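# Move the desk flask onto an incubator shelf

## Task

Take the flask that sits on the desk and set it down lying flat directly on one of the incubator's shelves, with the same face upward as it had on the desk and nothing of it overhanging the shelf's front edge. The flasks already inside must stay lying flat on their shelves, unstacked and still the same face up. No flask may touch the floor, neither incubator door may be slammed open or closed, and the robot must not topple or finish leaning. The result only counts if it holds without the robot supporting anything at the end.

## Robot and tools

ROBOT. The LinearBot has an omnidirectional base with a column about 1.75 m high. A carriage rides up and down the column (lift_m, 0 to 1 m) and carries two identical six-joint arms, left and right, each with a two-finger gripper. Arm bases sit roughly 0.57 m + lift_m above the floor, mounted 0.27 m forward and 0.33 m to either side of the column; carriage parts hang about 0.15 m under them. A hand reaches up to 0.78 m from its shoulder but only about 0.38 m below its arm base. The hand is roughly 0.16 m long, 0.1 m wide (0.14 m when open). Parked arm joints 1 to 6 are 0, 0.05, 0.05, 1.45, 0, 0; parked, the robot is about 0.95 m wide and 0.7 m long. Cameras: carriage_camera (fixed, facing forward, tilted about 20 degrees down), left_wrist_camera and right_wrist_camera (looking beyond the fingertips). Wheel motors are weak (2 N m), so they report contact_stop after only a light push. Loose objects may occasionally get nudged by something else.

FRAMES. Base frame: origin on the floor below the base centre, x forward, y left, z up. Readings left_hand and right_hand are the midpoint between each hand's finger pads in this frame; quat_wxyz rotates base axes into hand axes (hand z along the fingers, fingers open along hand y; an upward hand with joints 1, 5, 6 at 0 reads 1,0,0,0). The odometry frame is the base frame where the scene began; base_odometry counts wheel rotation only, so slip looks like motion. Heading is left-positive, -3.142 to 3.142.

execute_actions. Argument actions: a list holding one action or none (empty list just reports state and images). An action may contain base, joints, or both; they start together. base holds exactly one key, each a relative offset from where the base last measured itself: translate_m (metres, forward positive, -2 to 2), strafe_m (metres, left positive, -2 to 2), or rotate_rad (radians, counter-clockwise/left positive, -6.3 to 6.3). joints is a single dictionary covering both arms and the lift, keyed by name, each value an absolute target: lift_m (m, 0 to 1); left_ and right_ joint1_rad (-2.617 to 3.054, turns arm about vertical, 0 forward, positive left); joint2_rad (0 to 3.141, shoulder: 0 upper arm level backward, 1.57 upright, 3.14 level forward); joint3_rad (0 to 3.141, elbow: 0 folded, 3.14 straight); joint4_rad (-1.57 to 1.57, wrist pitch, positive lifts fingertips); joint5_rad (-1.57 to 1.57, wrist yaw, positive swings fingertips to the right, opposite to joint 1); joint6_rad (-2.094 to 2.094, roll about the finger axis, positive clockwise viewed from the forearm); left_gripper_m / right_gripper_m (pad gap in m, 0 to 0.093). Done tolerances: lift 0.004, joints 1,5,6 0.02, joint2 and 3 0.055, joint4 0.04, gripper 0.004. Arm joints 1-3 move up to 1.8 rad/s, 4-6 up to 2.7 rad/s; no action runs beyond 15 s. Omitted joints or base may keep pushing toward earlier targets without showing it. Unknown keys or out-of-range numbers get the call rejected with no motion. cameras: list of carriage_camera, left_wrist_camera, right_wrist_camera or all; omitted/null gives all, [] gives none. If a result reports a stop, later motion calls in the same reply are skipped.

wait(seconds 0 to 10): commands nothing, returns state and images. zoom_image(camera, region [x0,y0,x1,y1] pixels, origin top-left, at most 504x504): closer view of that camera's latest full image. read_manual(section "licences"): licence text only. finished_scene(scene): ends the scene irreversibly and reports success; the goal must already hold without the robot.

RESULT LINES. base_status/joint_status: done (base: wheels turned the commanded amount even if slipping), off_target (resting short, maybe still pushing), contact_stop or time_out (target dropped, holds where it stopped). "joint command not followed" plus a cause means an arm's targets were withheld for near self- or arm-to-arm collision; joints show not_followed and may be retried on later actions. To escape, move only the blocked arm clear first, then the other. on_its_own lists uncommanded behaviour; "held at" is a held target, not position. motor_effort: percent of max, sign toward higher joint values, bracket is peak; readings carry a fixed bias and noise. Lift effort rises with load; if it keeps dropping while lowering, a hand or its load is resting on something. drive_wheels clearly above its free-move value at rest means the base is still pressing. A holding gripper usually reads off_target. ARM HIT means a hard self-collision. MOTOR HOT appears from 75 °C; OVER-TEMPERATURE FAULT at 90 °C pauses that arm 10 s (limit_stop_at_motor_heat in joint_status; resend targets), and at 100 °C the arm goes limp and drops what it holds. Stretched arms heat quickly even empty.

CAUTIONS. Base stops come after impact, sometimes late or never; an arm touch may let the base roll on about 0.3 m; arms are not watched during turns or arm-moving actions. After a blocked drive, back off about 0.2 m the way you came (or turn back), repeating once if still pressed. Don't reverse into a table edge the column can hit. Arms have no contact stop and spring to targets once freed. Hand readings drift at long reach; a level hand sags 10-17 cm under 1 kg. Grip force is about 45-60 N per pad. Tipping risk grows with a high carriage, outstretched arms, loads, pulling, or abrupt stops; about 1.5 kg per hand with both arms forward can topple it, and only images reveal a lean. Never let the arms press or strike each other hard. Open and close the incubator doors gently, keep the flask off the floor, and keep other flasks undisturbed.

Each tool is called after ">>>" by a JSON object that holds its "method" and its "body".

## Session

I'll start by looking at the scene.

>>> {"method": "execute_actions", "body": {"actions": []}}

Scene clock: 0.00 s.
base_odometry: x=+0.000 y=+0.000 heading=+0.000 (m, m, rad; odometry frame)
base_status: not commanded
joint_positions: lift_m=+0.300 left_joint1_rad=-0.029 left_joint2_rad=+0.052 left_joint3_rad=+0.040 left_joint4_rad=+1.442 left_joint5_rad=+0.023 left_joint6_rad=-0.058 left_gripper_m=+0.094 right_joint1_rad=+0.020 right_joint2_rad=+0.051 right_joint3_rad=+0.082 right_joint4_rad=+1.455 right_joint5_rad=-0.021 right_joint6_rad=+0.022 right_gripper_m=+0.094
joint_status: not commanded
motor_effort: lift_m=+23 drive_wheels=+4 (%)
left_hand: x=+0.3091 y=+0.3089 z=+1.2878 quat_wxyz=(+0.996, +0.010, +0.071, -0.044) (m; base frame)
right_hand: x=+0.2925 y=-0.3099 z=+1.2998 quat_wxyz=(+0.999, -0.010, +0.042, +0.021) (m; base frame)
pictures: carriage_camera, left_wrist_camera, right_wrist_camera
Images, in order (width x height): carriage_camera 504x504, left_wrist_camera 504x504, right_wrist_camera 504x504.

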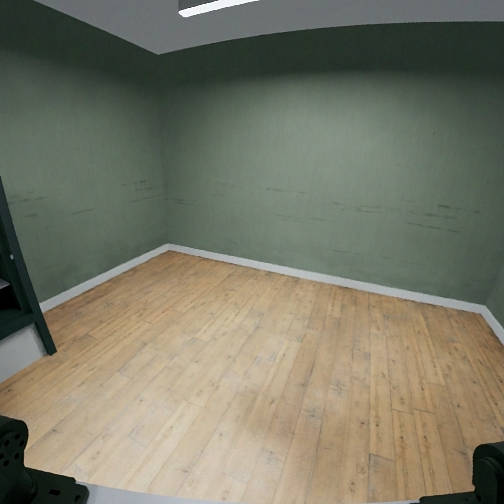

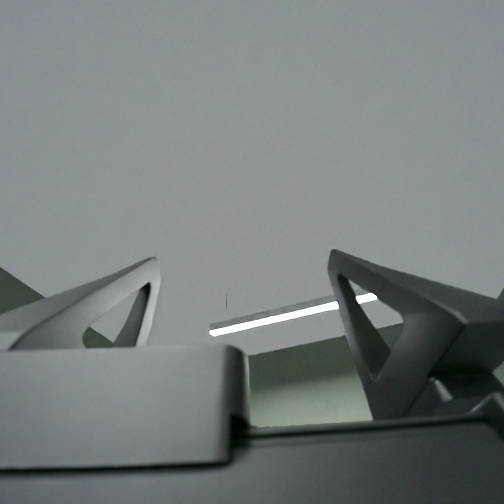

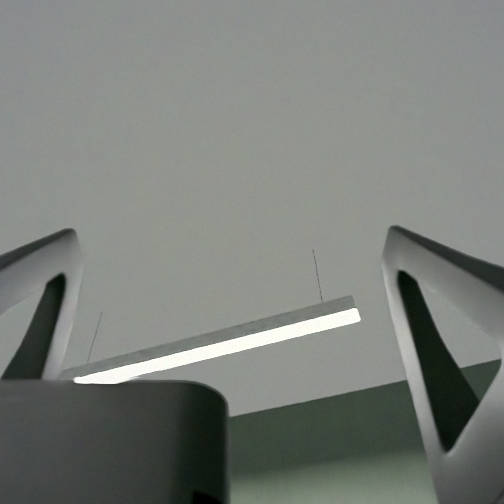

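>>> {"method": "execute_actions", "body": {"actions": [{"base": {"rotate_rad": 1.4}}], "cameras": ["carriage_camera"]}}

Scene clock: 3.10 s.
base_odometry: x=+0.000 y=+0.000 heading=+1.398 (m, m, rad; odometry frame)
base_status: done
joint_positions: lift_m=+0.300 left_joint1_rad=-0.029 left_joint2_rad=+0.052 left_joint3_rad=+0.040 left_joint4_rad=+1.442 left_joint5_rad=+0.023 left_joint6_rad=-0.058 left_gripper_m=+0.094 right_joint1_rad=+0.020 right_joint2_rad=+0.051 right_joint3_rad=+0.082 right_joint4_rad=+1.455 right_joint5_rad=-0.021 right_joint6_rad=+0.022 right_gripper_m=+0.094
joint_status: not commanded
motor_effort: lift_m=+24(24) drive_wheels=+16(40) (%)
left_hand: x=+0.3091 y=+0.3089 z=+1.2878 quat_wxyz=(+0.996, +0.010, +0.071, -0.044) (m; base frame)
right_hand: x=+0.2925 y=-0.3099 z=+1.2998 quat_wxyz=(+0.999, -0.010, +0.042, +0.021) (m; base frame)
pictures: carriage_camera
Images, in order (width x height): carriage_camera 504x504.

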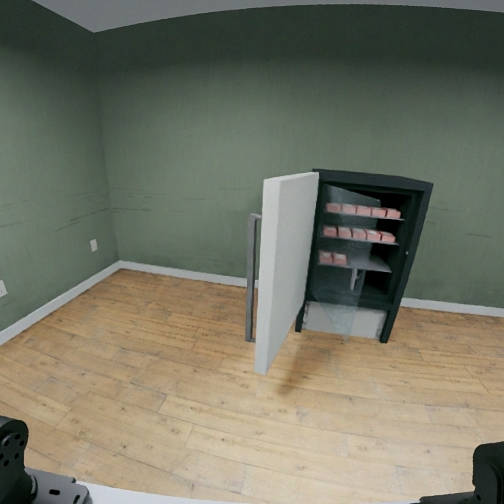

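>>> {"method": "zoom_image", "body": {"camera": "carriage_camera", "region": [230, 150, 450, 380]}}

>>> {"method": "execute_actions", "body": {"actions": [{"base": {"rotate_rad": 1.6}}], "cameras": ["carriage_camera"]}}

Region (230, 150, 450, 380) of carriage_camera's 504x504 image, scaled by 2.191, with more detail than that image has; it fills the left 482 columns of this view, and the rest is white.

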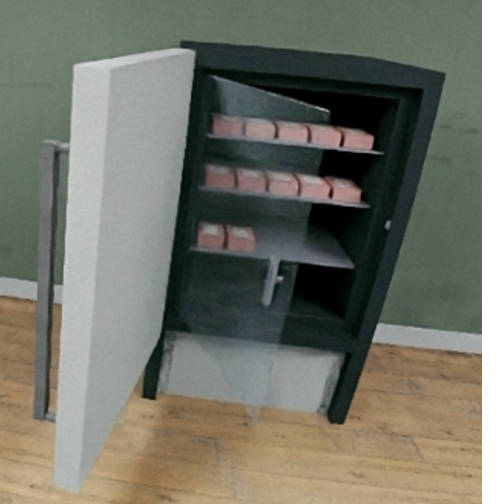

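Scene clock: 6.43 s.
base_odometry: x=+0.000 y=+0.000 heading=+2.996 (m, m, rad; odometry frame)
base_status: done
joint_positions: lift_m=+0.300 left_joint1_rad=-0.029 left_joint2_rad=+0.052 left_joint3_rad=+0.040 left_joint4_rad=+1.441 left_joint5_rad=+0.023 left_joint6_rad=-0.058 left_gripper_m=+0.094 right_joint1_rad=+0.020 right_joint2_rad=+0.051 right_joint3_rad=+0.082 right_joint4_rad=+1.455 right_joint5_rad=-0.021 right_joint6_rad=+0.022 right_gripper_m=+0.094
joint_status: not commanded
motor_effort: lift_m=+23(23) drive_wheels=+16(32) (%)
left_hand: x=+0.3092 y=+0.3089 z=+1.2878 quat_wxyz=(+0.996, +0.010, +0.071, -0.044) (m; base frame)
right_hand: x=+0.2926 y=-0.3099 z=+1.2998 quat_wxyz=(+0.999, -0.010, +0.042, +0.021) (m; base frame)
pictures: carriage_camera
Images, in order (width x height): carriage_camera 504x504.

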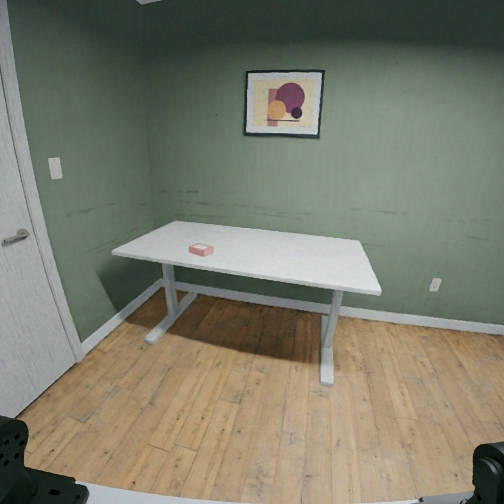

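>>> {"method": "zoom_image", "body": {"camera": "carriage_camera", "region": [100, 200, 260, 300]}}

Region (100, 200, 260, 300) of carriage_camera's 504x504 image, scaled by 3.150, with more detail than that image has; it fills the top 315 rows of this view, and the rest is white.

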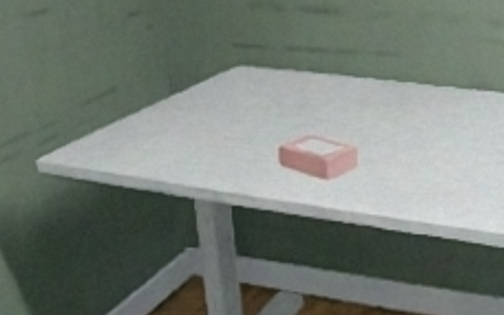

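>>> {"method": "execute_actions", "body": {"actions": [{"base": {"rotate_rad": -0.29}}], "cameras": []}}

>>> {"method": "execute_actions", "body": {"actions": [{"base": {"strafe_m": 0.5}}], "cameras": []}}

>>> {"method": "execute_actions", "body": {"actions": [{"base": {"translate_m": 0.65}}], "cameras": ["carriage_camera"]}}

Scene clock: 15.53 s.
base_odometry: x=+0.000 y=+0.000 heading=+2.709 (m, m, rad; odometry frame)
base_status: done
joint_positions: lift_m=+0.300 left_joint1_rad=-0.029 left_joint2_rad=+0.052 left_joint3_rad=+0.040 left_joint4_rad=+1.442 left_joint5_rad=+0.023 left_joint6_rad=-0.058 left_gripper_m=+0.094 right_joint1_rad=+0.020 right_joint2_rad=+0.051 right_joint3_rad=+0.082 right_joint4_rad=+1.454 right_joint5_rad=-0.021 right_joint6_rad=+0.022 right_gripper_m=+0.094
joint_status: not commanded
motor_effort: lift_m=+23(23) drive_wheels=-17(27) (%)
left_hand: x=+0.3091 y=+0.3089 z=+1.2878 quat_wxyz=(+0.996, +0.010, +0.071, -0.044) (m; base frame)
right_hand: x=+0.2927 y=-0.3099 z=+1.2998 quat_wxyz=(+0.999, -0.010, +0.043, +0.021) (m; base frame)
pictures: none
No camera images: the call's "cameras" was empty. Leave "cameras" out to get every camera's image.

Scene clock: 18.77 s.
base_odometry: x=-0.208 y=-0.454 heading=+2.710 (m, m, rad; odometry frame)
base_status: done
joint_positions: lift_m=+0.300 left_joint1_rad=-0.029 left_joint2_rad=+0.052 left_joint3_rad=+0.040 left_joint4_rad=+1.442 left_joint5_rad=+0.023 left_joint6_rad=-0.058 left_gripper_m=+0.094 right_joint1_rad=+0.020 right_joint2_rad=+0.051 right_joint3_rad=+0.082 right_joint4_rad=+1.453 right_joint5_rad=-0.021 right_joint6_rad=+0.022 right_gripper_m=+0.094
joint_status: not commanded
motor_effort: lift_m=+24(23) drive_wheels=-6(35) (%)
left_hand: x=+0.3091 y=+0.3089 z=+1.2878 quat_wxyz=(+0.996, +0.010, +0.071, -0.044) (m; base frame)
right_hand: x=+0.2931 y=-0.3099 z=+1.2997 quat_wxyz=(+0.999, -0.010, +0.043, +0.021) (m; base frame)
pictures: none
No camera images: the call's "cameras" was empty. Leave "cameras" out to get every camera's image.

Scene clock: 22.40 s.
base_odometry: x=-0.799 y=-0.184 heading=+2.711 (m, m, rad; odometry frame)
base_status: done
joint_positions: lift_m=+0.300 left_joint1_rad=-0.029 left_joint2_rad=+0.052 left_joint3_rad=+0.040 left_joint4_rad=+1.444 left_joint5_rad=+0.023 left_joint6_rad=-0.058 left_gripper_m=+0.094 right_joint1_rad=+0.020 right_joint2_rad=+0.051 right_joint3_rad=+0.082 right_joint4_rad=+1.455 right_joint5_rad=-0.021 right_joint6_rad=+0.022 right_gripper_m=+0.094
joint_status: not commanded
motor_effort: lift_m=+23(24) drive_wheels=-4(30) (%)
left_hand: x=+0.3086 y=+0.3089 z=+1.2879 quat_wxyz=(+0.997, +0.010, +0.070, -0.044) (m; base frame)
right_hand: x=+0.2926 y=-0.3099 z=+1.2998 quat_wxyz=(+0.999, -0.010, +0.042, +0.021) (m; base frame)
pictures: carriage_camera
Images, in order (width x height): carriage_camera 504x504.

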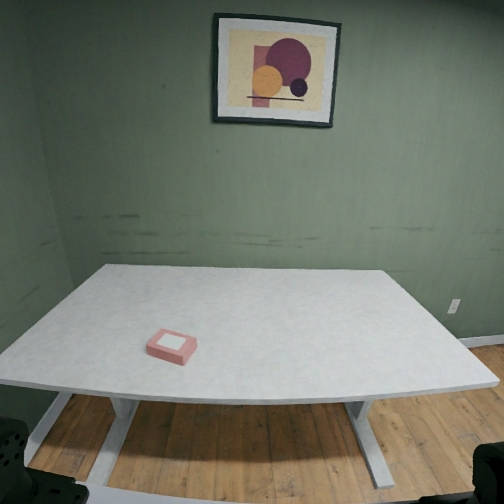

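>>> {"method": "zoom_image", "body": {"camera": "carriage_camera", "region": [120, 300, 230, 410]}}

Region (120, 300, 230, 410) of carriage_camera's 504x504 image, scaled by 4.582, with more detail than that image has.

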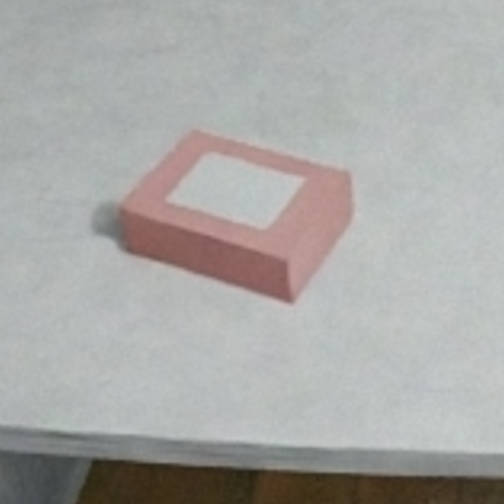

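>>> {"method": "execute_actions", "body": {"actions": [{"base": {"rotate_rad": -0.28}, "joints": {"lift_m": 0.45, "left_joint2_rad": 1.7, "left_joint3_rad": 1.0, "left_joint4_rad": 0.4}}], "cameras": []}}

>>> {"method": "execute_actions", "body": {"actions": [{"base": {"strafe_m": -0.55}, "joints": {"left_joint1_rad": 1.542}}], "cameras": ["carriage_camera", "left_wrist_camera"]}}

Scene clock: 36.57 s.
base_odometry: x=-0.800 y=-0.183 heading=+2.432 (m, m, rad; odometry frame)
base_status: done
joint_positions: lift_m=+0.450 left_joint1_rad=-0.029 left_joint2_rad=+1.692 left_joint3_rad=+0.986 left_joint4_rad=+0.395 left_joint5_rad=+0.023 left_joint6_rad=-0.058 left_gripper_m=+0.094 right_joint1_rad=+0.020 right_joint2_rad=+0.051 right_joint3_rad=+0.082 right_joint4_rad=+1.454 right_joint5_rad=-0.020 right_joint6_rad=+0.022 right_gripper_m=+0.094
joint_status: all done
motor_effort: lift_m=+23(29) drive_wheels=+13(19) (%)
left_hand: x=+0.7835 y=+0.2952 z=+1.1971 quat_wxyz=(+0.588, -0.005, +0.808, -0.035) (m; base frame)
right_hand: x=+0.2927 y=-0.3099 z=+1.4495 quat_wxyz=(+0.999, -0.010, +0.043, +0.021) (m; base frame)
pictures: none
No camera images: the call's "cameras" was empty. Leave "cameras" out to get every camera's image.

Scene clock: 39.97 s.
base_odometry: x=-0.440 y=+0.233 heading=+2.431 (m, m, rad; odometry frame)
base_status: done
joint_positions: lift_m=+0.450 left_joint1_rad=+1.546 left_joint2_rad=+1.692 left_joint3_rad=+0.986 left_joint4_rad=+0.396 left_joint5_rad=+0.021 left_joint6_rad=-0.058 left_gripper_m=+0.094 right_joint1_rad=+0.020 right_joint2_rad=+0.051 right_joint3_rad=+0.082 right_joint4_rad=+1.454 right_joint5_rad=-0.020 right_joint6_rad=+0.022 right_gripper_m=+0.094
joint_status: all done
motor_effort: lift_m=+23(23) drive_wheels=-6(31) (%)
left_hand: x=+0.2889 y=+0.8250 z=+1.1973 quat_wxyz=(+0.439, -0.576, +0.566, +0.393) (m; base frame)
right_hand: x=+0.2927 y=-0.3099 z=+1.4495 quat_wxyz=(+0.999, -0.010, +0.043, +0.021) (m; base frame)
pictures: carriage_camera, left_wrist_camera
Images, in order (width x height): carriage_camera 504x504, left_wrist_camera 504x504.

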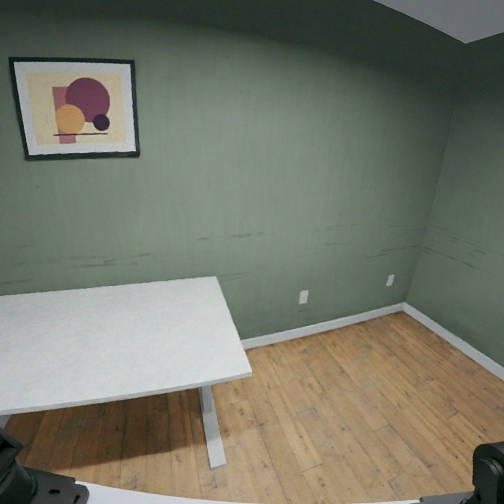

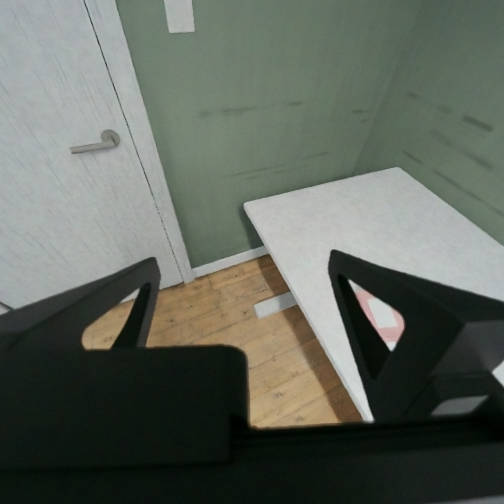

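>>> {"method": "execute_actions", "body": {"actions": [{"base": {"translate_m": 0.39}, "joints": {"left_joint2_rad": 2.917, "left_joint3_rad": 1.272, "left_joint4_rad": 1.296}}], "cameras": ["carriage_camera", "left_wrist_camera"]}}

Scene clock: 43.47 s.
base_odometry: x=-0.736 y=+0.488 heading=+2.430 (m, m, rad; odometry frame)
base_status: done
joint_positions: lift_m=+0.450 left_joint1_rad=+1.541 left_joint2_rad=+2.910 left_joint3_rad=+1.280 left_joint4_rad=+1.281 left_joint5_rad=+0.021 left_joint6_rad=-0.058 left_gripper_m=+0.094 right_joint1_rad=+0.020 right_joint2_rad=+0.051 right_joint3_rad=+0.082 right_joint4_rad=+1.456 right_joint5_rad=-0.020 right_joint6_rad=+0.022 right_gripper_m=+0.094
joint_status: all done
motor_effort: lift_m=+23(23) drive_wheels=-4(27) (%)
left_hand: x=+0.2925 y=+0.8668 z=+0.8519 quat_wxyz=(+0.429, -0.583, +0.575, +0.381) (m; base frame)
right_hand: x=+0.2924 y=-0.3100 z=+1.4495 quat_wxyz=(+0.999, -0.010, +0.042, +0.021) (m; base frame)
pictures: carriage_camera, left_wrist_camera
Images, in order (width x height): carriage_camera 504x504, left_wrist_camera 504x504.

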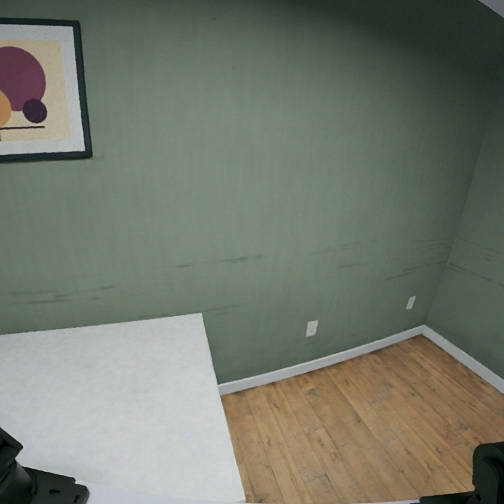

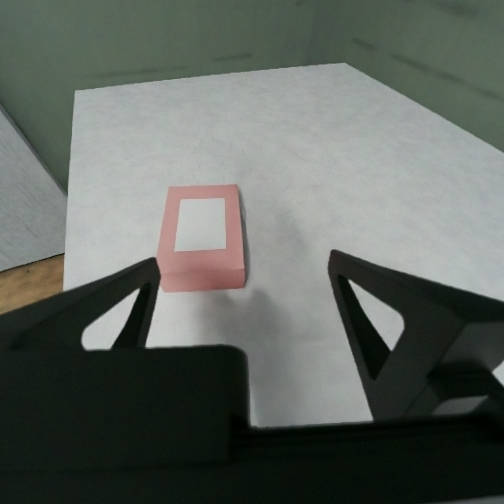

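>>> {"method": "zoom_image", "body": {"camera": "left_wrist_camera", "region": [130, 160, 360, 330]}}

Region (130, 160, 360, 330) of left_wrist_camera's 504x504 image, scaled by 2.191, with more detail than that image has; it fills the top 373 rows of this view, and the rest is white.

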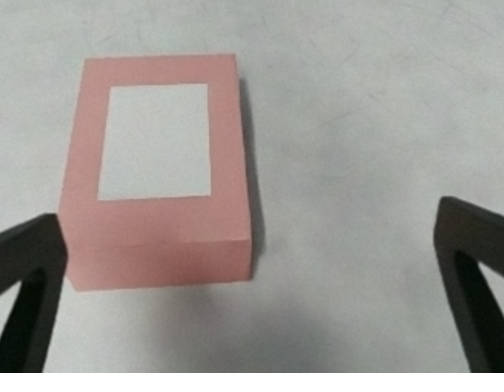

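>>> {"method": "execute_actions", "body": {"actions": [{"base": {"rotate_rad": 0.04}, "joints": {"lift_m": 0.40}}], "cameras": ["left_wrist_camera"]}}

Scene clock: 45.73 s.
base_odometry: x=-0.736 y=+0.489 heading=+2.469 (m, m, rad; odometry frame)
base_status: done
joint_positions: lift_m=+0.400 left_joint1_rad=+1.544 left_joint2_rad=+2.912 left_joint3_rad=+1.280 left_joint4_rad=+1.289 left_joint5_rad=+0.022 left_joint6_rad=-0.058 left_gripper_m=+0.094 right_joint1_rad=+0.020 right_joint2_rad=+0.051 right_joint3_rad=+0.082 right_joint4_rad=+1.455 right_joint5_rad=-0.020 right_joint6_rad=+0.022 right_gripper_m=+0.094
joint_status: all done
motor_effort: lift_m=+23(23) drive_wheels=-5(15) (%)
left_hand: x=+0.2913 y=+0.8671 z=+0.8027 quat_wxyz=(+0.430, -0.582, +0.574, +0.383) (m; base frame)
right_hand: x=+0.2925 y=-0.3099 z=+1.3995 quat_wxyz=(+0.999, -0.010, +0.042, +0.021) (m; base frame)
pictures: left_wrist_camera
Images, in order (width x height): left_wrist_camera 504x504.

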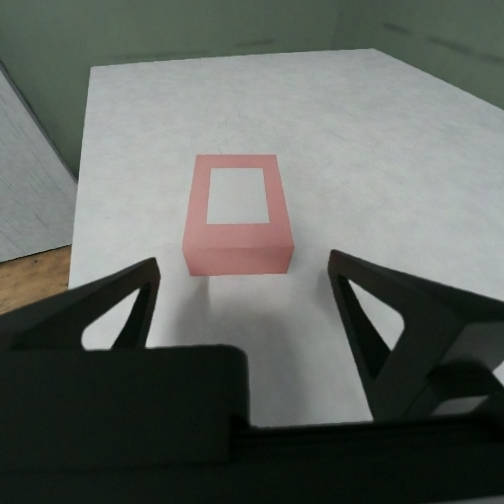

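>>> {"method": "zoom_image", "body": {"camera": "left_wrist_camera", "region": [140, 130, 350, 300]}}

Region (140, 130, 350, 300) of left_wrist_camera's 504x504 image, scaled by 2.400, with more detail than that image has; it fills the top 408 rows of this view, and the rest is white.

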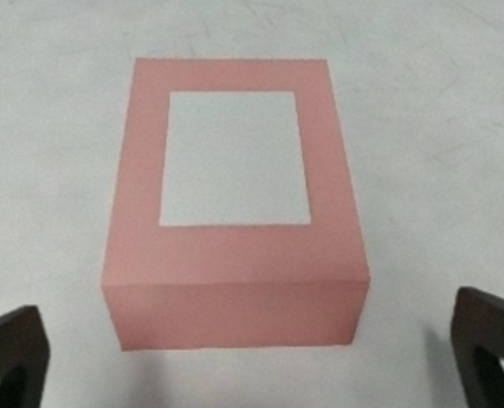

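>>> {"method": "execute_actions", "body": {"actions": [{"base": {"translate_m": -0.005}, "joints": {"lift_m": 0.362}}], "cameras": ["left_wrist_camera"]}}

Scene clock: 48.90 s.
base_odometry: x=-0.732 y=+0.486 heading=+2.468 (m, m, rad; odometry frame)
base_status: done
joint_positions: lift_m=+0.362 left_joint1_rad=+1.542 left_joint2_rad=+2.913 left_joint3_rad=+1.280 left_joint4_rad=+1.289 left_joint5_rad=+0.022 left_joint6_rad=-0.058 left_gripper_m=+0.094 right_joint1_rad=+0.020 right_joint2_rad=+0.051 right_joint3_rad=+0.082 right_joint4_rad=+1.456 right_joint5_rad=-0.020 right_joint6_rad=+0.022 right_gripper_m=+0.094
joint_status: all done
motor_effort: lift_m=+23(24) drive_wheels=-4(23) (%)
left_hand: x=+0.2920 y=+0.8667 z=+0.7640 quat_wxyz=(+0.430, -0.582, +0.574, +0.382) (m; base frame)
right_hand: x=+0.2923 y=-0.3100 z=+1.3615 quat_wxyz=(+0.999, -0.010, +0.042, +0.021) (m; base frame)
pictures: left_wrist_camera
Images, in order (width x height): left_wrist_camera 504x504.

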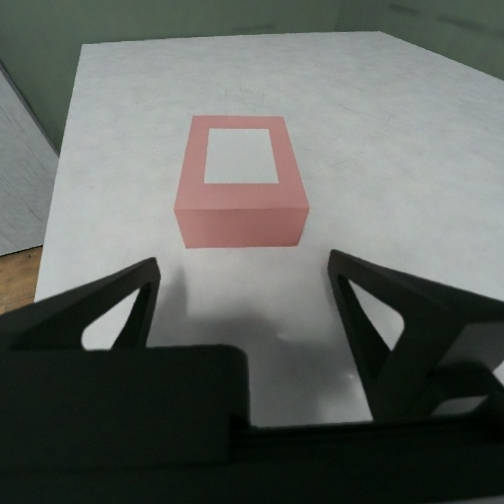

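>>> {"method": "zoom_image", "body": {"camera": "left_wrist_camera", "region": [140, 100, 350, 300]}}

Region (140, 100, 350, 300) of left_wrist_camera's 504x504 image, scaled by 2.400, with more detail than that image has; it fills the top 480 rows of this view, and the rest is white.

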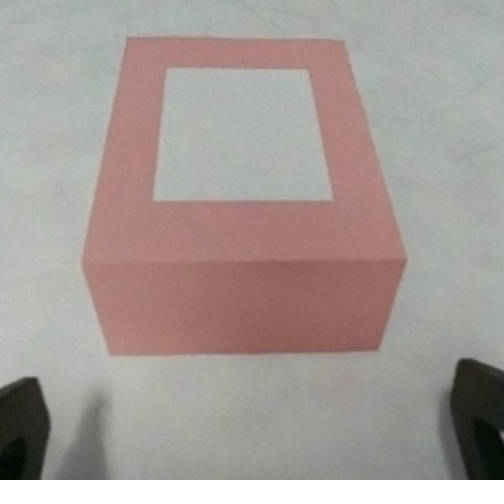

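>>> {"method": "execute_actions", "body": {"actions": [{"base": {"strafe_m": 0.04}, "joints": {"lift_m": 0.359, "left_joint6_rad": -0.028}}], "cameras": ["left_wrist_camera"]}}

Scene clock: 52.23 s.
base_odometry: x=-0.757 y=+0.455 heading=+2.467 (m, m, rad; odometry frame)
base_status: done
joint_positions: lift_m=+0.359 left_joint1_rad=+1.543 left_joint2_rad=+2.913 left_joint3_rad=+1.280 left_joint4_rad=+1.292 left_joint5_rad=+0.023 left_joint6_rad=-0.031 left_gripper_m=+0.094 right_joint1_rad=+0.020 right_joint2_rad=+0.051 right_joint3_rad=+0.082 right_joint4_rad=+1.455 right_joint5_rad=-0.020 right_joint6_rad=+0.022 right_gripper_m=+0.094
joint_status: all done
motor_effort: lift_m=+22(23) drive_wheels=-7(29) (%)
left_hand: x=+0.2919 y=+0.8669 z=+0.7616 quat_wxyz=(+0.426, -0.574, +0.581, +0.389) (m; base frame)
right_hand: x=+0.2925 y=-0.3100 z=+1.3586 quat_wxyz=(+0.999, -0.010, +0.042, +0.021) (m; base frame)
pictures: left_wrist_camera
Images, in order (width x height): left_wrist_camera 504x504.

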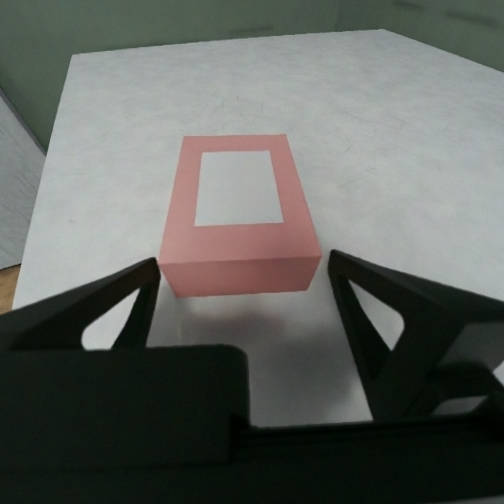

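>>> {"method": "zoom_image", "body": {"camera": "left_wrist_camera", "region": [140, 120, 350, 320]}}

Region (140, 120, 350, 320) of left_wrist_camera's 504x504 image, scaled by 2.400, with more detail than that image has; it fills the top 480 rows of this view, and the rest is white.

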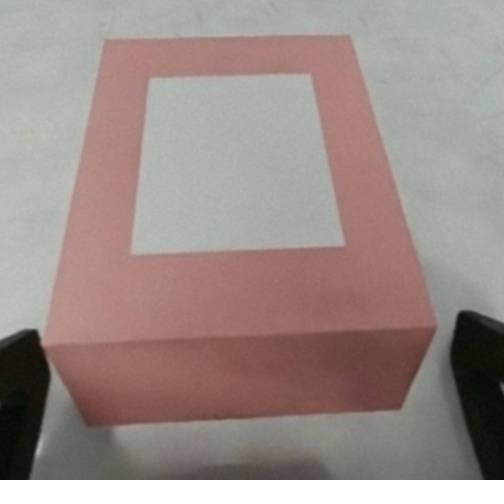

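>>> {"method": "execute_actions", "body": {"actions": [{"base": {"translate_m": -0.004}}], "cameras": ["left_wrist_camera"]}}

>>> {"method": "zoom_image", "body": {"camera": "left_wrist_camera", "region": [140, 120, 350, 320]}}

Scene clock: 53.80 s.
base_odometry: x=-0.754 y=+0.452 heading=+2.467 (m, m, rad; odometry frame)
base_status: done
joint_positions: lift_m=+0.359 left_joint1_rad=+1.542 left_joint2_rad=+2.913 left_joint3_rad=+1.280 left_joint4_rad=+1.292 left_joint5_rad=+0.023 left_joint6_rad=-0.031 left_gripper_m=+0.094 right_joint1_rad=+0.020 right_joint2_rad=+0.051 right_joint3_rad=+0.082 right_joint4_rad=+1.455 right_joint5_rad=-0.020 right_joint6_rad=+0.022 right_gripper_m=+0.094
joint_status: not commanded
motor_effort: lift_m=+22(23) drive_wheels=-5(13) (%)
left_hand: x=+0.2925 y=+0.8669 z=+0.7616 quat_wxyz=(+0.426, -0.574, +0.582, +0.388) (m; base frame)
right_hand: x=+0.2926 y=-0.3100 z=+1.3585 quat_wxyz=(+0.999, -0.010, +0.042, +0.021) (m; base frame)
pictures: left_wrist_camera
Images, in order (width x height): left_wrist_camera 504x504.

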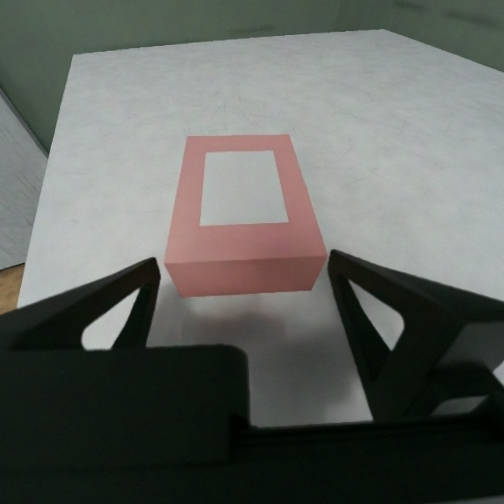

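Region (140, 120, 350, 320) of left_wrist_camera's 504x504 image, scaled by 2.400, with more detail than that image has; it fills the top 480 rows of this view, and the rest is white.

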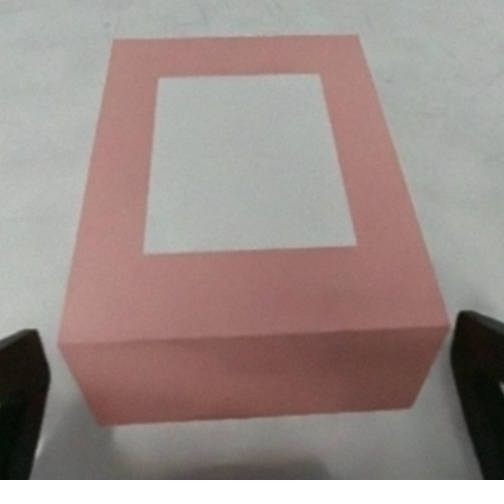

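>>> {"method": "execute_actions", "body": {"actions": [{"base": {"strafe_m": 0.045}}], "cameras": ["left_wrist_camera"]}}

Scene clock: 55.27 s.
base_odometry: x=-0.783 y=+0.417 heading=+2.466 (m, m, rad; odometry frame)
base_status: done
joint_positions: lift_m=+0.359 left_joint1_rad=+1.542 left_joint2_rad=+2.913 left_joint3_rad=+1.280 left_joint4_rad=+1.292 left_joint5_rad=+0.023 left_joint6_rad=-0.031 left_gripper_m=+0.094 right_joint1_rad=+0.020 right_joint2_rad=+0.051 right_joint3_rad=+0.082 right_joint4_rad=+1.455 right_joint5_rad=-0.020 right_joint6_rad=+0.022 right_gripper_m=+0.094
joint_status: not commanded
motor_effort: lift_m=+23(23) drive_wheels=+0(24) (%)
left_hand: x=+0.2923 y=+0.8669 z=+0.7616 quat_wxyz=(+0.426, -0.574, +0.582, +0.389) (m; base frame)
right_hand: x=+0.2925 y=-0.3100 z=+1.3585 quat_wxyz=(+0.999, -0.010, +0.042, +0.021) (m; base frame)
pictures: left_wrist_camera
Images, in order (width x height): left_wrist_camera 504x504.

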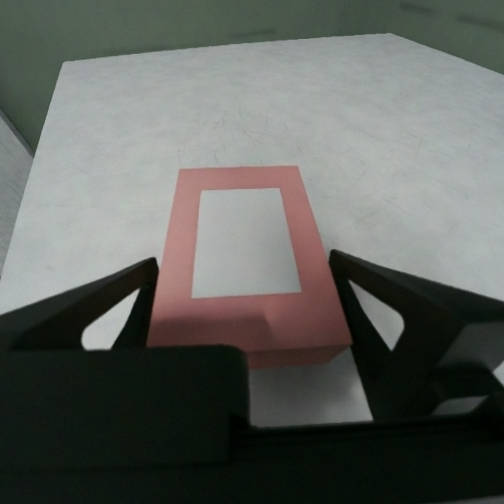

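>>> {"method": "execute_actions", "body": {"actions": [{"joints": {"left_gripper_m": 0.06}}], "cameras": ["left_wrist_camera"]}}

Scene clock: 56.10 s.
base_odometry: x=-0.783 y=+0.417 heading=+2.466 (m, m, rad; odometry frame)
base_status: not commanded
joint_positions: lift_m=+0.359 left_joint1_rad=+1.542 left_joint2_rad=+2.913 left_joint3_rad=+1.280 left_joint4_rad=+1.292 left_joint5_rad=+0.023 left_joint6_rad=-0.031 left_gripper_m=+0.084 right_joint1_rad=+0.020 right_joint2_rad=+0.051 right_joint3_rad=+0.082 right_joint4_rad=+1.455 right_joint5_rad=-0.020 right_joint6_rad=+0.022 right_gripper_m=+0.094
joint_status: left_gripper_m off_target (ended at +0.084, target +0.060)
motor_effort: lift_m=+23(23) drive_wheels=+0(0) (%)
left_hand: x=+0.2923 y=+0.8669 z=+0.7616 quat_wxyz=(+0.426, -0.574, +0.582, +0.389) (m; base frame)
right_hand: x=+0.2925 y=-0.3100 z=+1.3585 quat_wxyz=(+0.999, -0.010, +0.042, +0.021) (m; base frame)
pictures: left_wrist_camera
Images, in order (width x height): left_wrist_camera 504x504.

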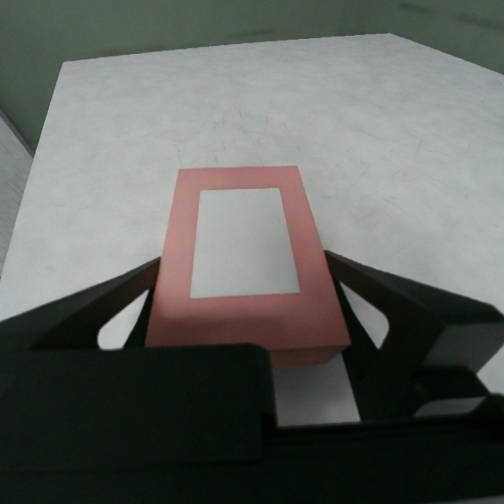

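Gripped at 0.084. Lifting it.

>>> {"method": "execute_actions", "body": {"actions": [{"joints": {"lift_m": 0.42}}], "cameras": ["left_wrist_camera"]}}

Scene clock: 57.00 s.
base_odometry: x=-0.783 y=+0.417 heading=+2.466 (m, m, rad; odometry frame)
base_status: not commanded
joint_positions: lift_m=+0.420 left_joint1_rad=+1.542 left_joint2_rad=+2.914 left_joint3_rad=+1.280 left_joint4_rad=+1.280 left_joint5_rad=+0.023 left_joint6_rad=-0.031 left_gripper_m=+0.084 right_joint1_rad=+0.020 right_joint2_rad=+0.051 right_joint3_rad=+0.082 right_joint4_rad=+1.455 right_joint5_rad=-0.020 right_joint6_rad=+0.022 right_gripper_m=+0.094
joint_status: all done
motor_effort: lift_m=+23(29) drive_wheels=+0(0) (%)
left_hand: x=+0.2923 y=+0.8656 z=+0.8194 quat_wxyz=(+0.422, -0.576, +0.584, +0.385) (m; base frame)
right_hand: x=+0.2925 y=-0.3100 z=+1.4195 quat_wxyz=(+0.999, -0.010, +0.042, +0.021) (m; base frame)
pictures: left_wrist_camera
Images, in order (width x height): left_wrist_camera 504x504.

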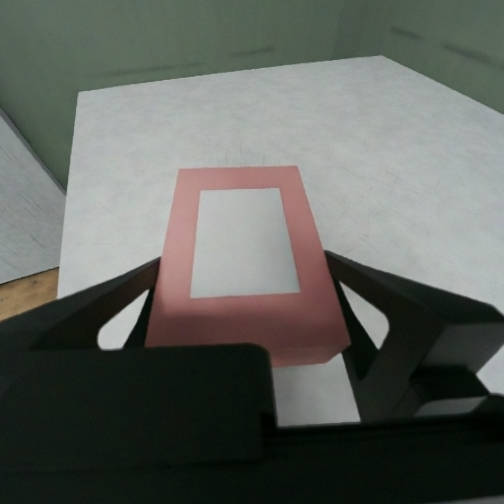

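>>> {"method": "execute_actions", "body": {"actions": [{"joints": {"left_joint2_rad": 2.3, "left_joint3_rad": 1.1, "left_joint4_rad": 0.88}}], "cameras": ["left_wrist_camera"]}}

Scene clock: 60.70 s.
base_odometry: x=-0.783 y=+0.417 heading=+2.466 (m, m, rad; odometry frame)
base_status: not commanded
joint_positions: lift_m=+0.420 left_joint1_rad=+1.542 left_joint2_rad=+2.306 left_joint3_rad=+1.097 left_joint4_rad=+0.873 left_joint5_rad=+0.023 left_joint6_rad=-0.031 left_gripper_m=+0.084 right_joint1_rad=+0.020 right_joint2_rad=+0.051 right_joint3_rad=+0.082 right_joint4_rad=+1.455 right_joint5_rad=-0.020 right_joint6_rad=+0.022 right_gripper_m=+0.094
joint_status: all done
motor_effort: lift_m=+24(23) drive_wheels=+0(0) (%)
left_hand: x=+0.2929 y=+0.8854 z=+1.0001 quat_wxyz=(+0.428, -0.573, +0.581, +0.390) (m; base frame)
right_hand: x=+0.2925 y=-0.3100 z=+1.4195 quat_wxyz=(+0.999, -0.010, +0.042, +0.021) (m; base frame)
pictures: left_wrist_camera
Images, in order (width x height): left_wrist_camera 504x504.

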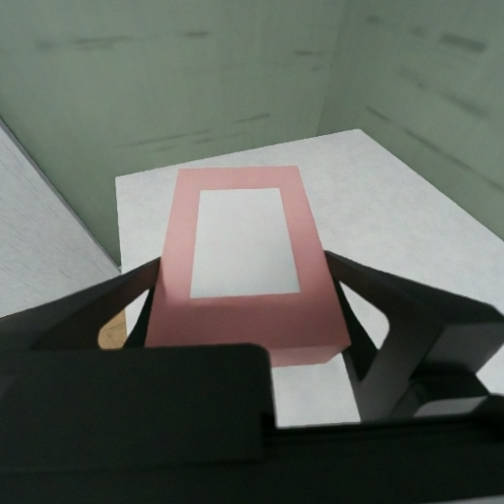

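>>> {"method": "execute_actions", "body": {"actions": [{"base": {"translate_m": -1.6}, "joints": {"left_joint1_rad": -0.029}}], "cameras": ["left_wrist_camera"]}}

>>> {"method": "execute_actions", "body": {"actions": [{"base": {"rotate_rad": -1.33}, "joints": {"lift_m": 0.1}}], "cameras": ["carriage_camera", "left_wrist_camera"]}}

Scene clock: 66.67 s.
base_odometry: x=+0.467 y=-0.583 heading=+2.467 (m, m, rad; odometry frame)
base_status: done
joint_positions: lift_m=+0.420 left_joint1_rad=-0.034 left_joint2_rad=+2.306 left_joint3_rad=+1.097 left_joint4_rad=+0.868 left_joint5_rad=+0.028 left_joint6_rad=-0.031 left_gripper_m=+0.084 right_joint1_rad=+0.020 right_joint2_rad=+0.051 right_joint3_rad=+0.082 right_joint4_rad=+1.454 right_joint5_rad=-0.020 right_joint6_rad=+0.022 right_gripper_m=+0.094
joint_status: all done
motor_effort: lift_m=+23(23) drive_wheels=-1(29) (%)
left_hand: x=+0.8435 y=+0.2895 z=+0.9991 quat_wxyz=(+0.576, +0.009, +0.817, -0.030) (m; base frame)
right_hand: x=+0.2927 y=-0.3100 z=+1.4195 quat_wxyz=(+0.999, -0.010, +0.043, +0.021) (m; base frame)
pictures: left_wrist_camera
Images, in order (width x height): left_wrist_camera 504x504.

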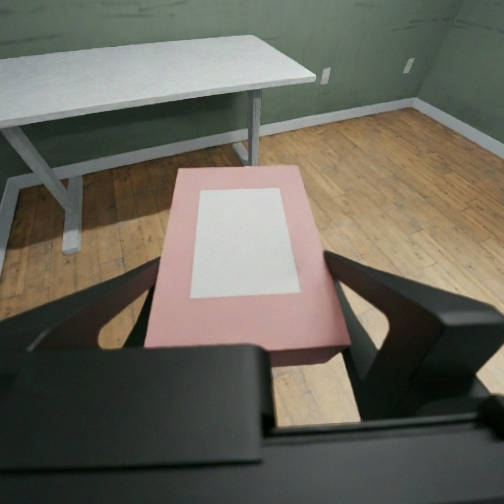

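Scene clock: 69.53 s.
base_odometry: x=+0.467 y=-0.582 heading=+1.138 (m, m, rad; odometry frame)
base_status: done
joint_positions: lift_m=+0.100 left_joint1_rad=-0.030 left_joint2_rad=+2.305 left_joint3_rad=+1.097 left_joint4_rad=+0.857 left_joint5_rad=+0.023 left_joint6_rad=-0.031 left_gripper_m=+0.084 right_joint1_rad=+0.020 right_joint2_rad=+0.051 right_joint3_rad=+0.082 right_joint4_rad=+1.454 right_joint5_rad=-0.020 right_joint6_rad=+0.022 right_gripper_m=+0.094
joint_status: all done
motor_effort: lift_m=+24(24) drive_wheels=+15(37) (%)
left_hand: x=+0.8428 y=+0.2930 z=+0.6769 quat_wxyz=(+0.572, +0.006, +0.820, -0.027) (m; base frame)
right_hand: x=+0.2928 y=-0.3099 z=+1.0994 quat_wxyz=(+0.999, -0.010, +0.043, +0.021) (m; base frame)
pictures: carriage_camera, left_wrist_camera
Images, in order (width x height): carriage_camera 504x504, left_wrist_camera 504x504.

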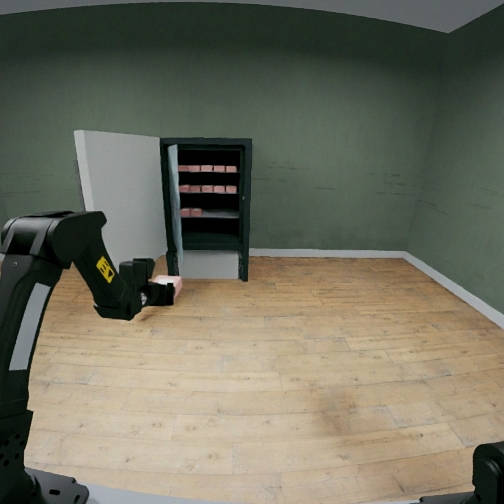

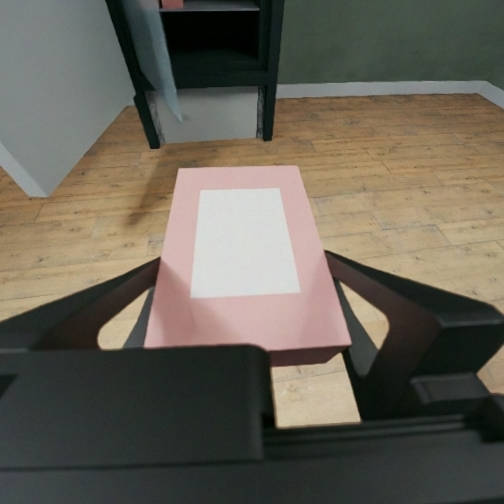

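>>> {"method": "execute_actions", "body": {"actions": [{"base": {"translate_m": 0.85}}], "cameras": ["carriage_camera", "left_wrist_camera"]}}

Scene clock: 74.00 s.
base_odometry: x=+0.825 y=+0.189 heading=+1.137 (m, m, rad; odometry frame)
base_status: done
joint_positions: lift_m=+0.100 left_joint1_rad=-0.029 left_joint2_rad=+2.305 left_joint3_rad=+1.097 left_joint4_rad=+0.857 left_joint5_rad=+0.023 left_joint6_rad=-0.031 left_gripper_m=+0.084 right_joint1_rad=+0.020 right_joint2_rad=+0.051 right_joint3_rad=+0.082 right_joint4_rad=+1.454 right_joint5_rad=-0.020 right_joint6_rad=+0.022 right_gripper_m=+0.094
joint_status: not commanded
motor_effort: lift_m=+24(24) drive_wheels=-7(36) (%)
left_hand: x=+0.8428 y=+0.2932 z=+0.6769 quat_wxyz=(+0.572, +0.006, +0.820, -0.027) (m; base frame)
right_hand: x=+0.2928 y=-0.3099 z=+1.0994 quat_wxyz=(+0.999, -0.010, +0.043, +0.021) (m; base frame)
pictures: carriage_camera, left_wrist_camera
Images, in order (width x height): carriage_camera 504x504, left_wrist_camera 504x504.

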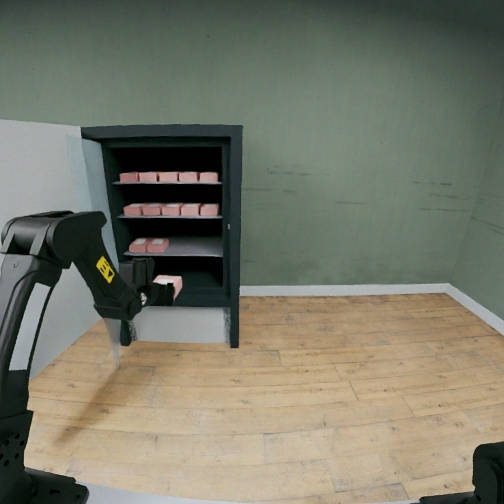

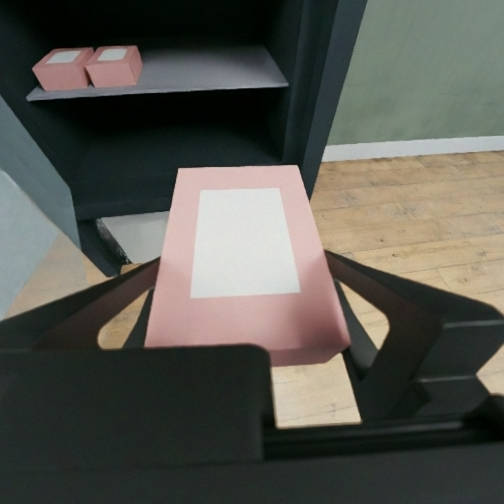

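>>> {"method": "zoom_image", "body": {"camera": "carriage_camera", "region": [60, 110, 260, 380]}}

>>> {"method": "zoom_image", "body": {"camera": "left_wrist_camera", "region": [0, 0, 360, 240]}}

Region (60, 110, 260, 380) of carriage_camera's 504x504 image, scaled by 1.867, with more detail than that image has; it fills the left 373 columns of this view, and the rest is white.

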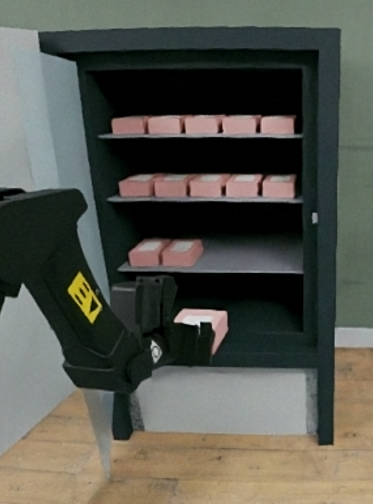

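Region (0, 0, 360, 240) of left_wrist_camera's 504x504 image, scaled by 1.400, with more detail than that image has.

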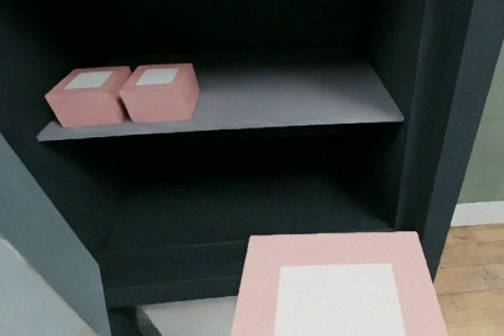

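>>> {"method": "zoom_image", "body": {"camera": "left_wrist_camera", "region": [20, 30, 170, 120]}}

>>> {"method": "zoom_image", "body": {"camera": "carriage_camera", "region": [110, 160, 250, 320]}}

Region (20, 30, 170, 120) of left_wrist_camera's 504x504 image, scaled by 3.360, with more detail than that image has; it fills the top 302 rows of this view, and the rest is white.

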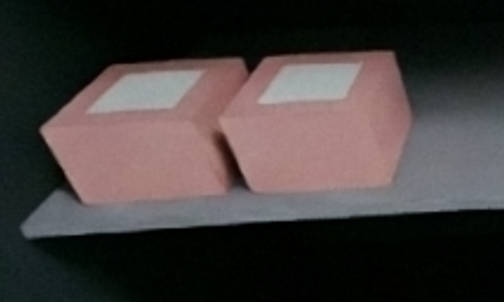

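Region (110, 160, 250, 320) of carriage_camera's 504x504 image, scaled by 3.150, with more detail than that image has; it fills the left 441 columns of this view, and the rest is white.

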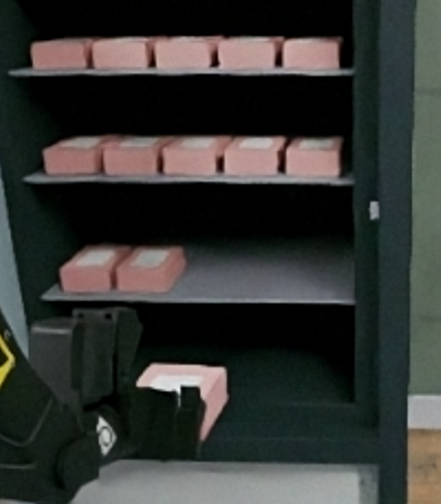

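>>> {"method": "execute_actions", "body": {"actions": [{"base": {"translate_m": 0.2}, "joints": {"left_joint1_rad": 0.015, "left_joint2_rad": 2.553, "left_joint3_rad": 1.473, "left_joint4_rad": 0.765}}], "cameras": ["carriage_camera", "left_wrist_camera"]}}

Scene clock: 80.97 s.
base_odometry: x=+0.909 y=+0.370 heading=+1.135 (m, m, rad; odometry frame)
base_status: done
joint_positions: lift_m=+0.100 left_joint1_rad=+0.018 left_joint2_rad=+2.560 left_joint3_rad=+1.459 left_joint4_rad=+0.745 left_joint5_rad=+0.023 left_joint6_rad=-0.031 left_gripper_m=+0.084 right_joint1_rad=+0.020 right_joint2_rad=+0.051 right_joint3_rad=+0.082 right_joint4_rad=+1.457 right_joint5_rad=-0.020 right_joint6_rad=+0.022 right_gripper_m=+0.094
joint_status: all done
motor_effort: lift_m=+24(24) drive_wheels=-7(34) (%)
left_hand: x=+0.9078 y=+0.3214 z=+0.6413 quat_wxyz=(+0.570, -0.014, +0.821, -0.013) (m; base frame)
right_hand: x=+0.2922 y=-0.3100 z=+1.0995 quat_wxyz=(+0.999, -0.010, +0.041, +0.021) (m; base frame)
pictures: carriage_camera, left_wrist_camera
Images, in order (width x height): carriage_camera 504x504, left_wrist_camera 504x504.

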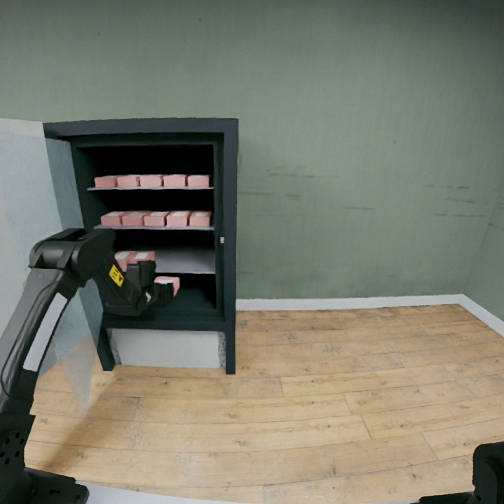

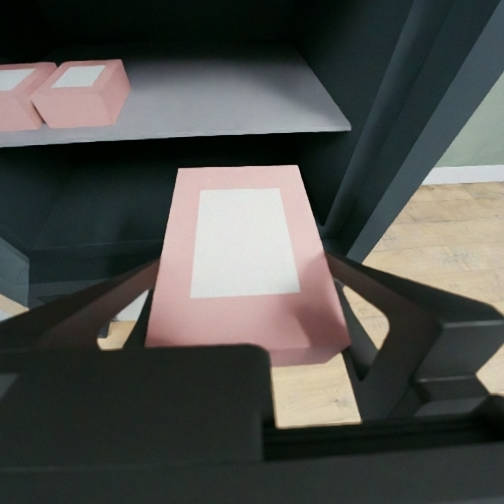

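>>> {"method": "zoom_image", "body": {"camera": "left_wrist_camera", "region": [0, 40, 180, 160]}}

>>> {"method": "zoom_image", "body": {"camera": "left_wrist_camera", "region": [160, 30, 370, 190]}}

Region (0, 40, 180, 160) of left_wrist_camera's 504x504 image, scaled by 2.800, with more detail than that image has.

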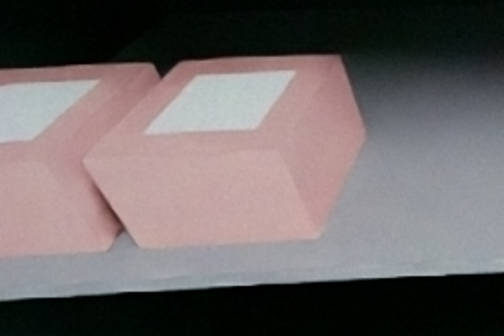

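Region (160, 30, 370, 190) of left_wrist_camera's 504x504 image, scaled by 2.400, with more detail than that image has; it fills the top 384 rows of this view, and the rest is white.

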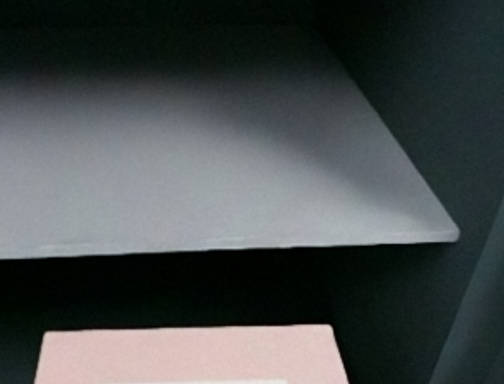

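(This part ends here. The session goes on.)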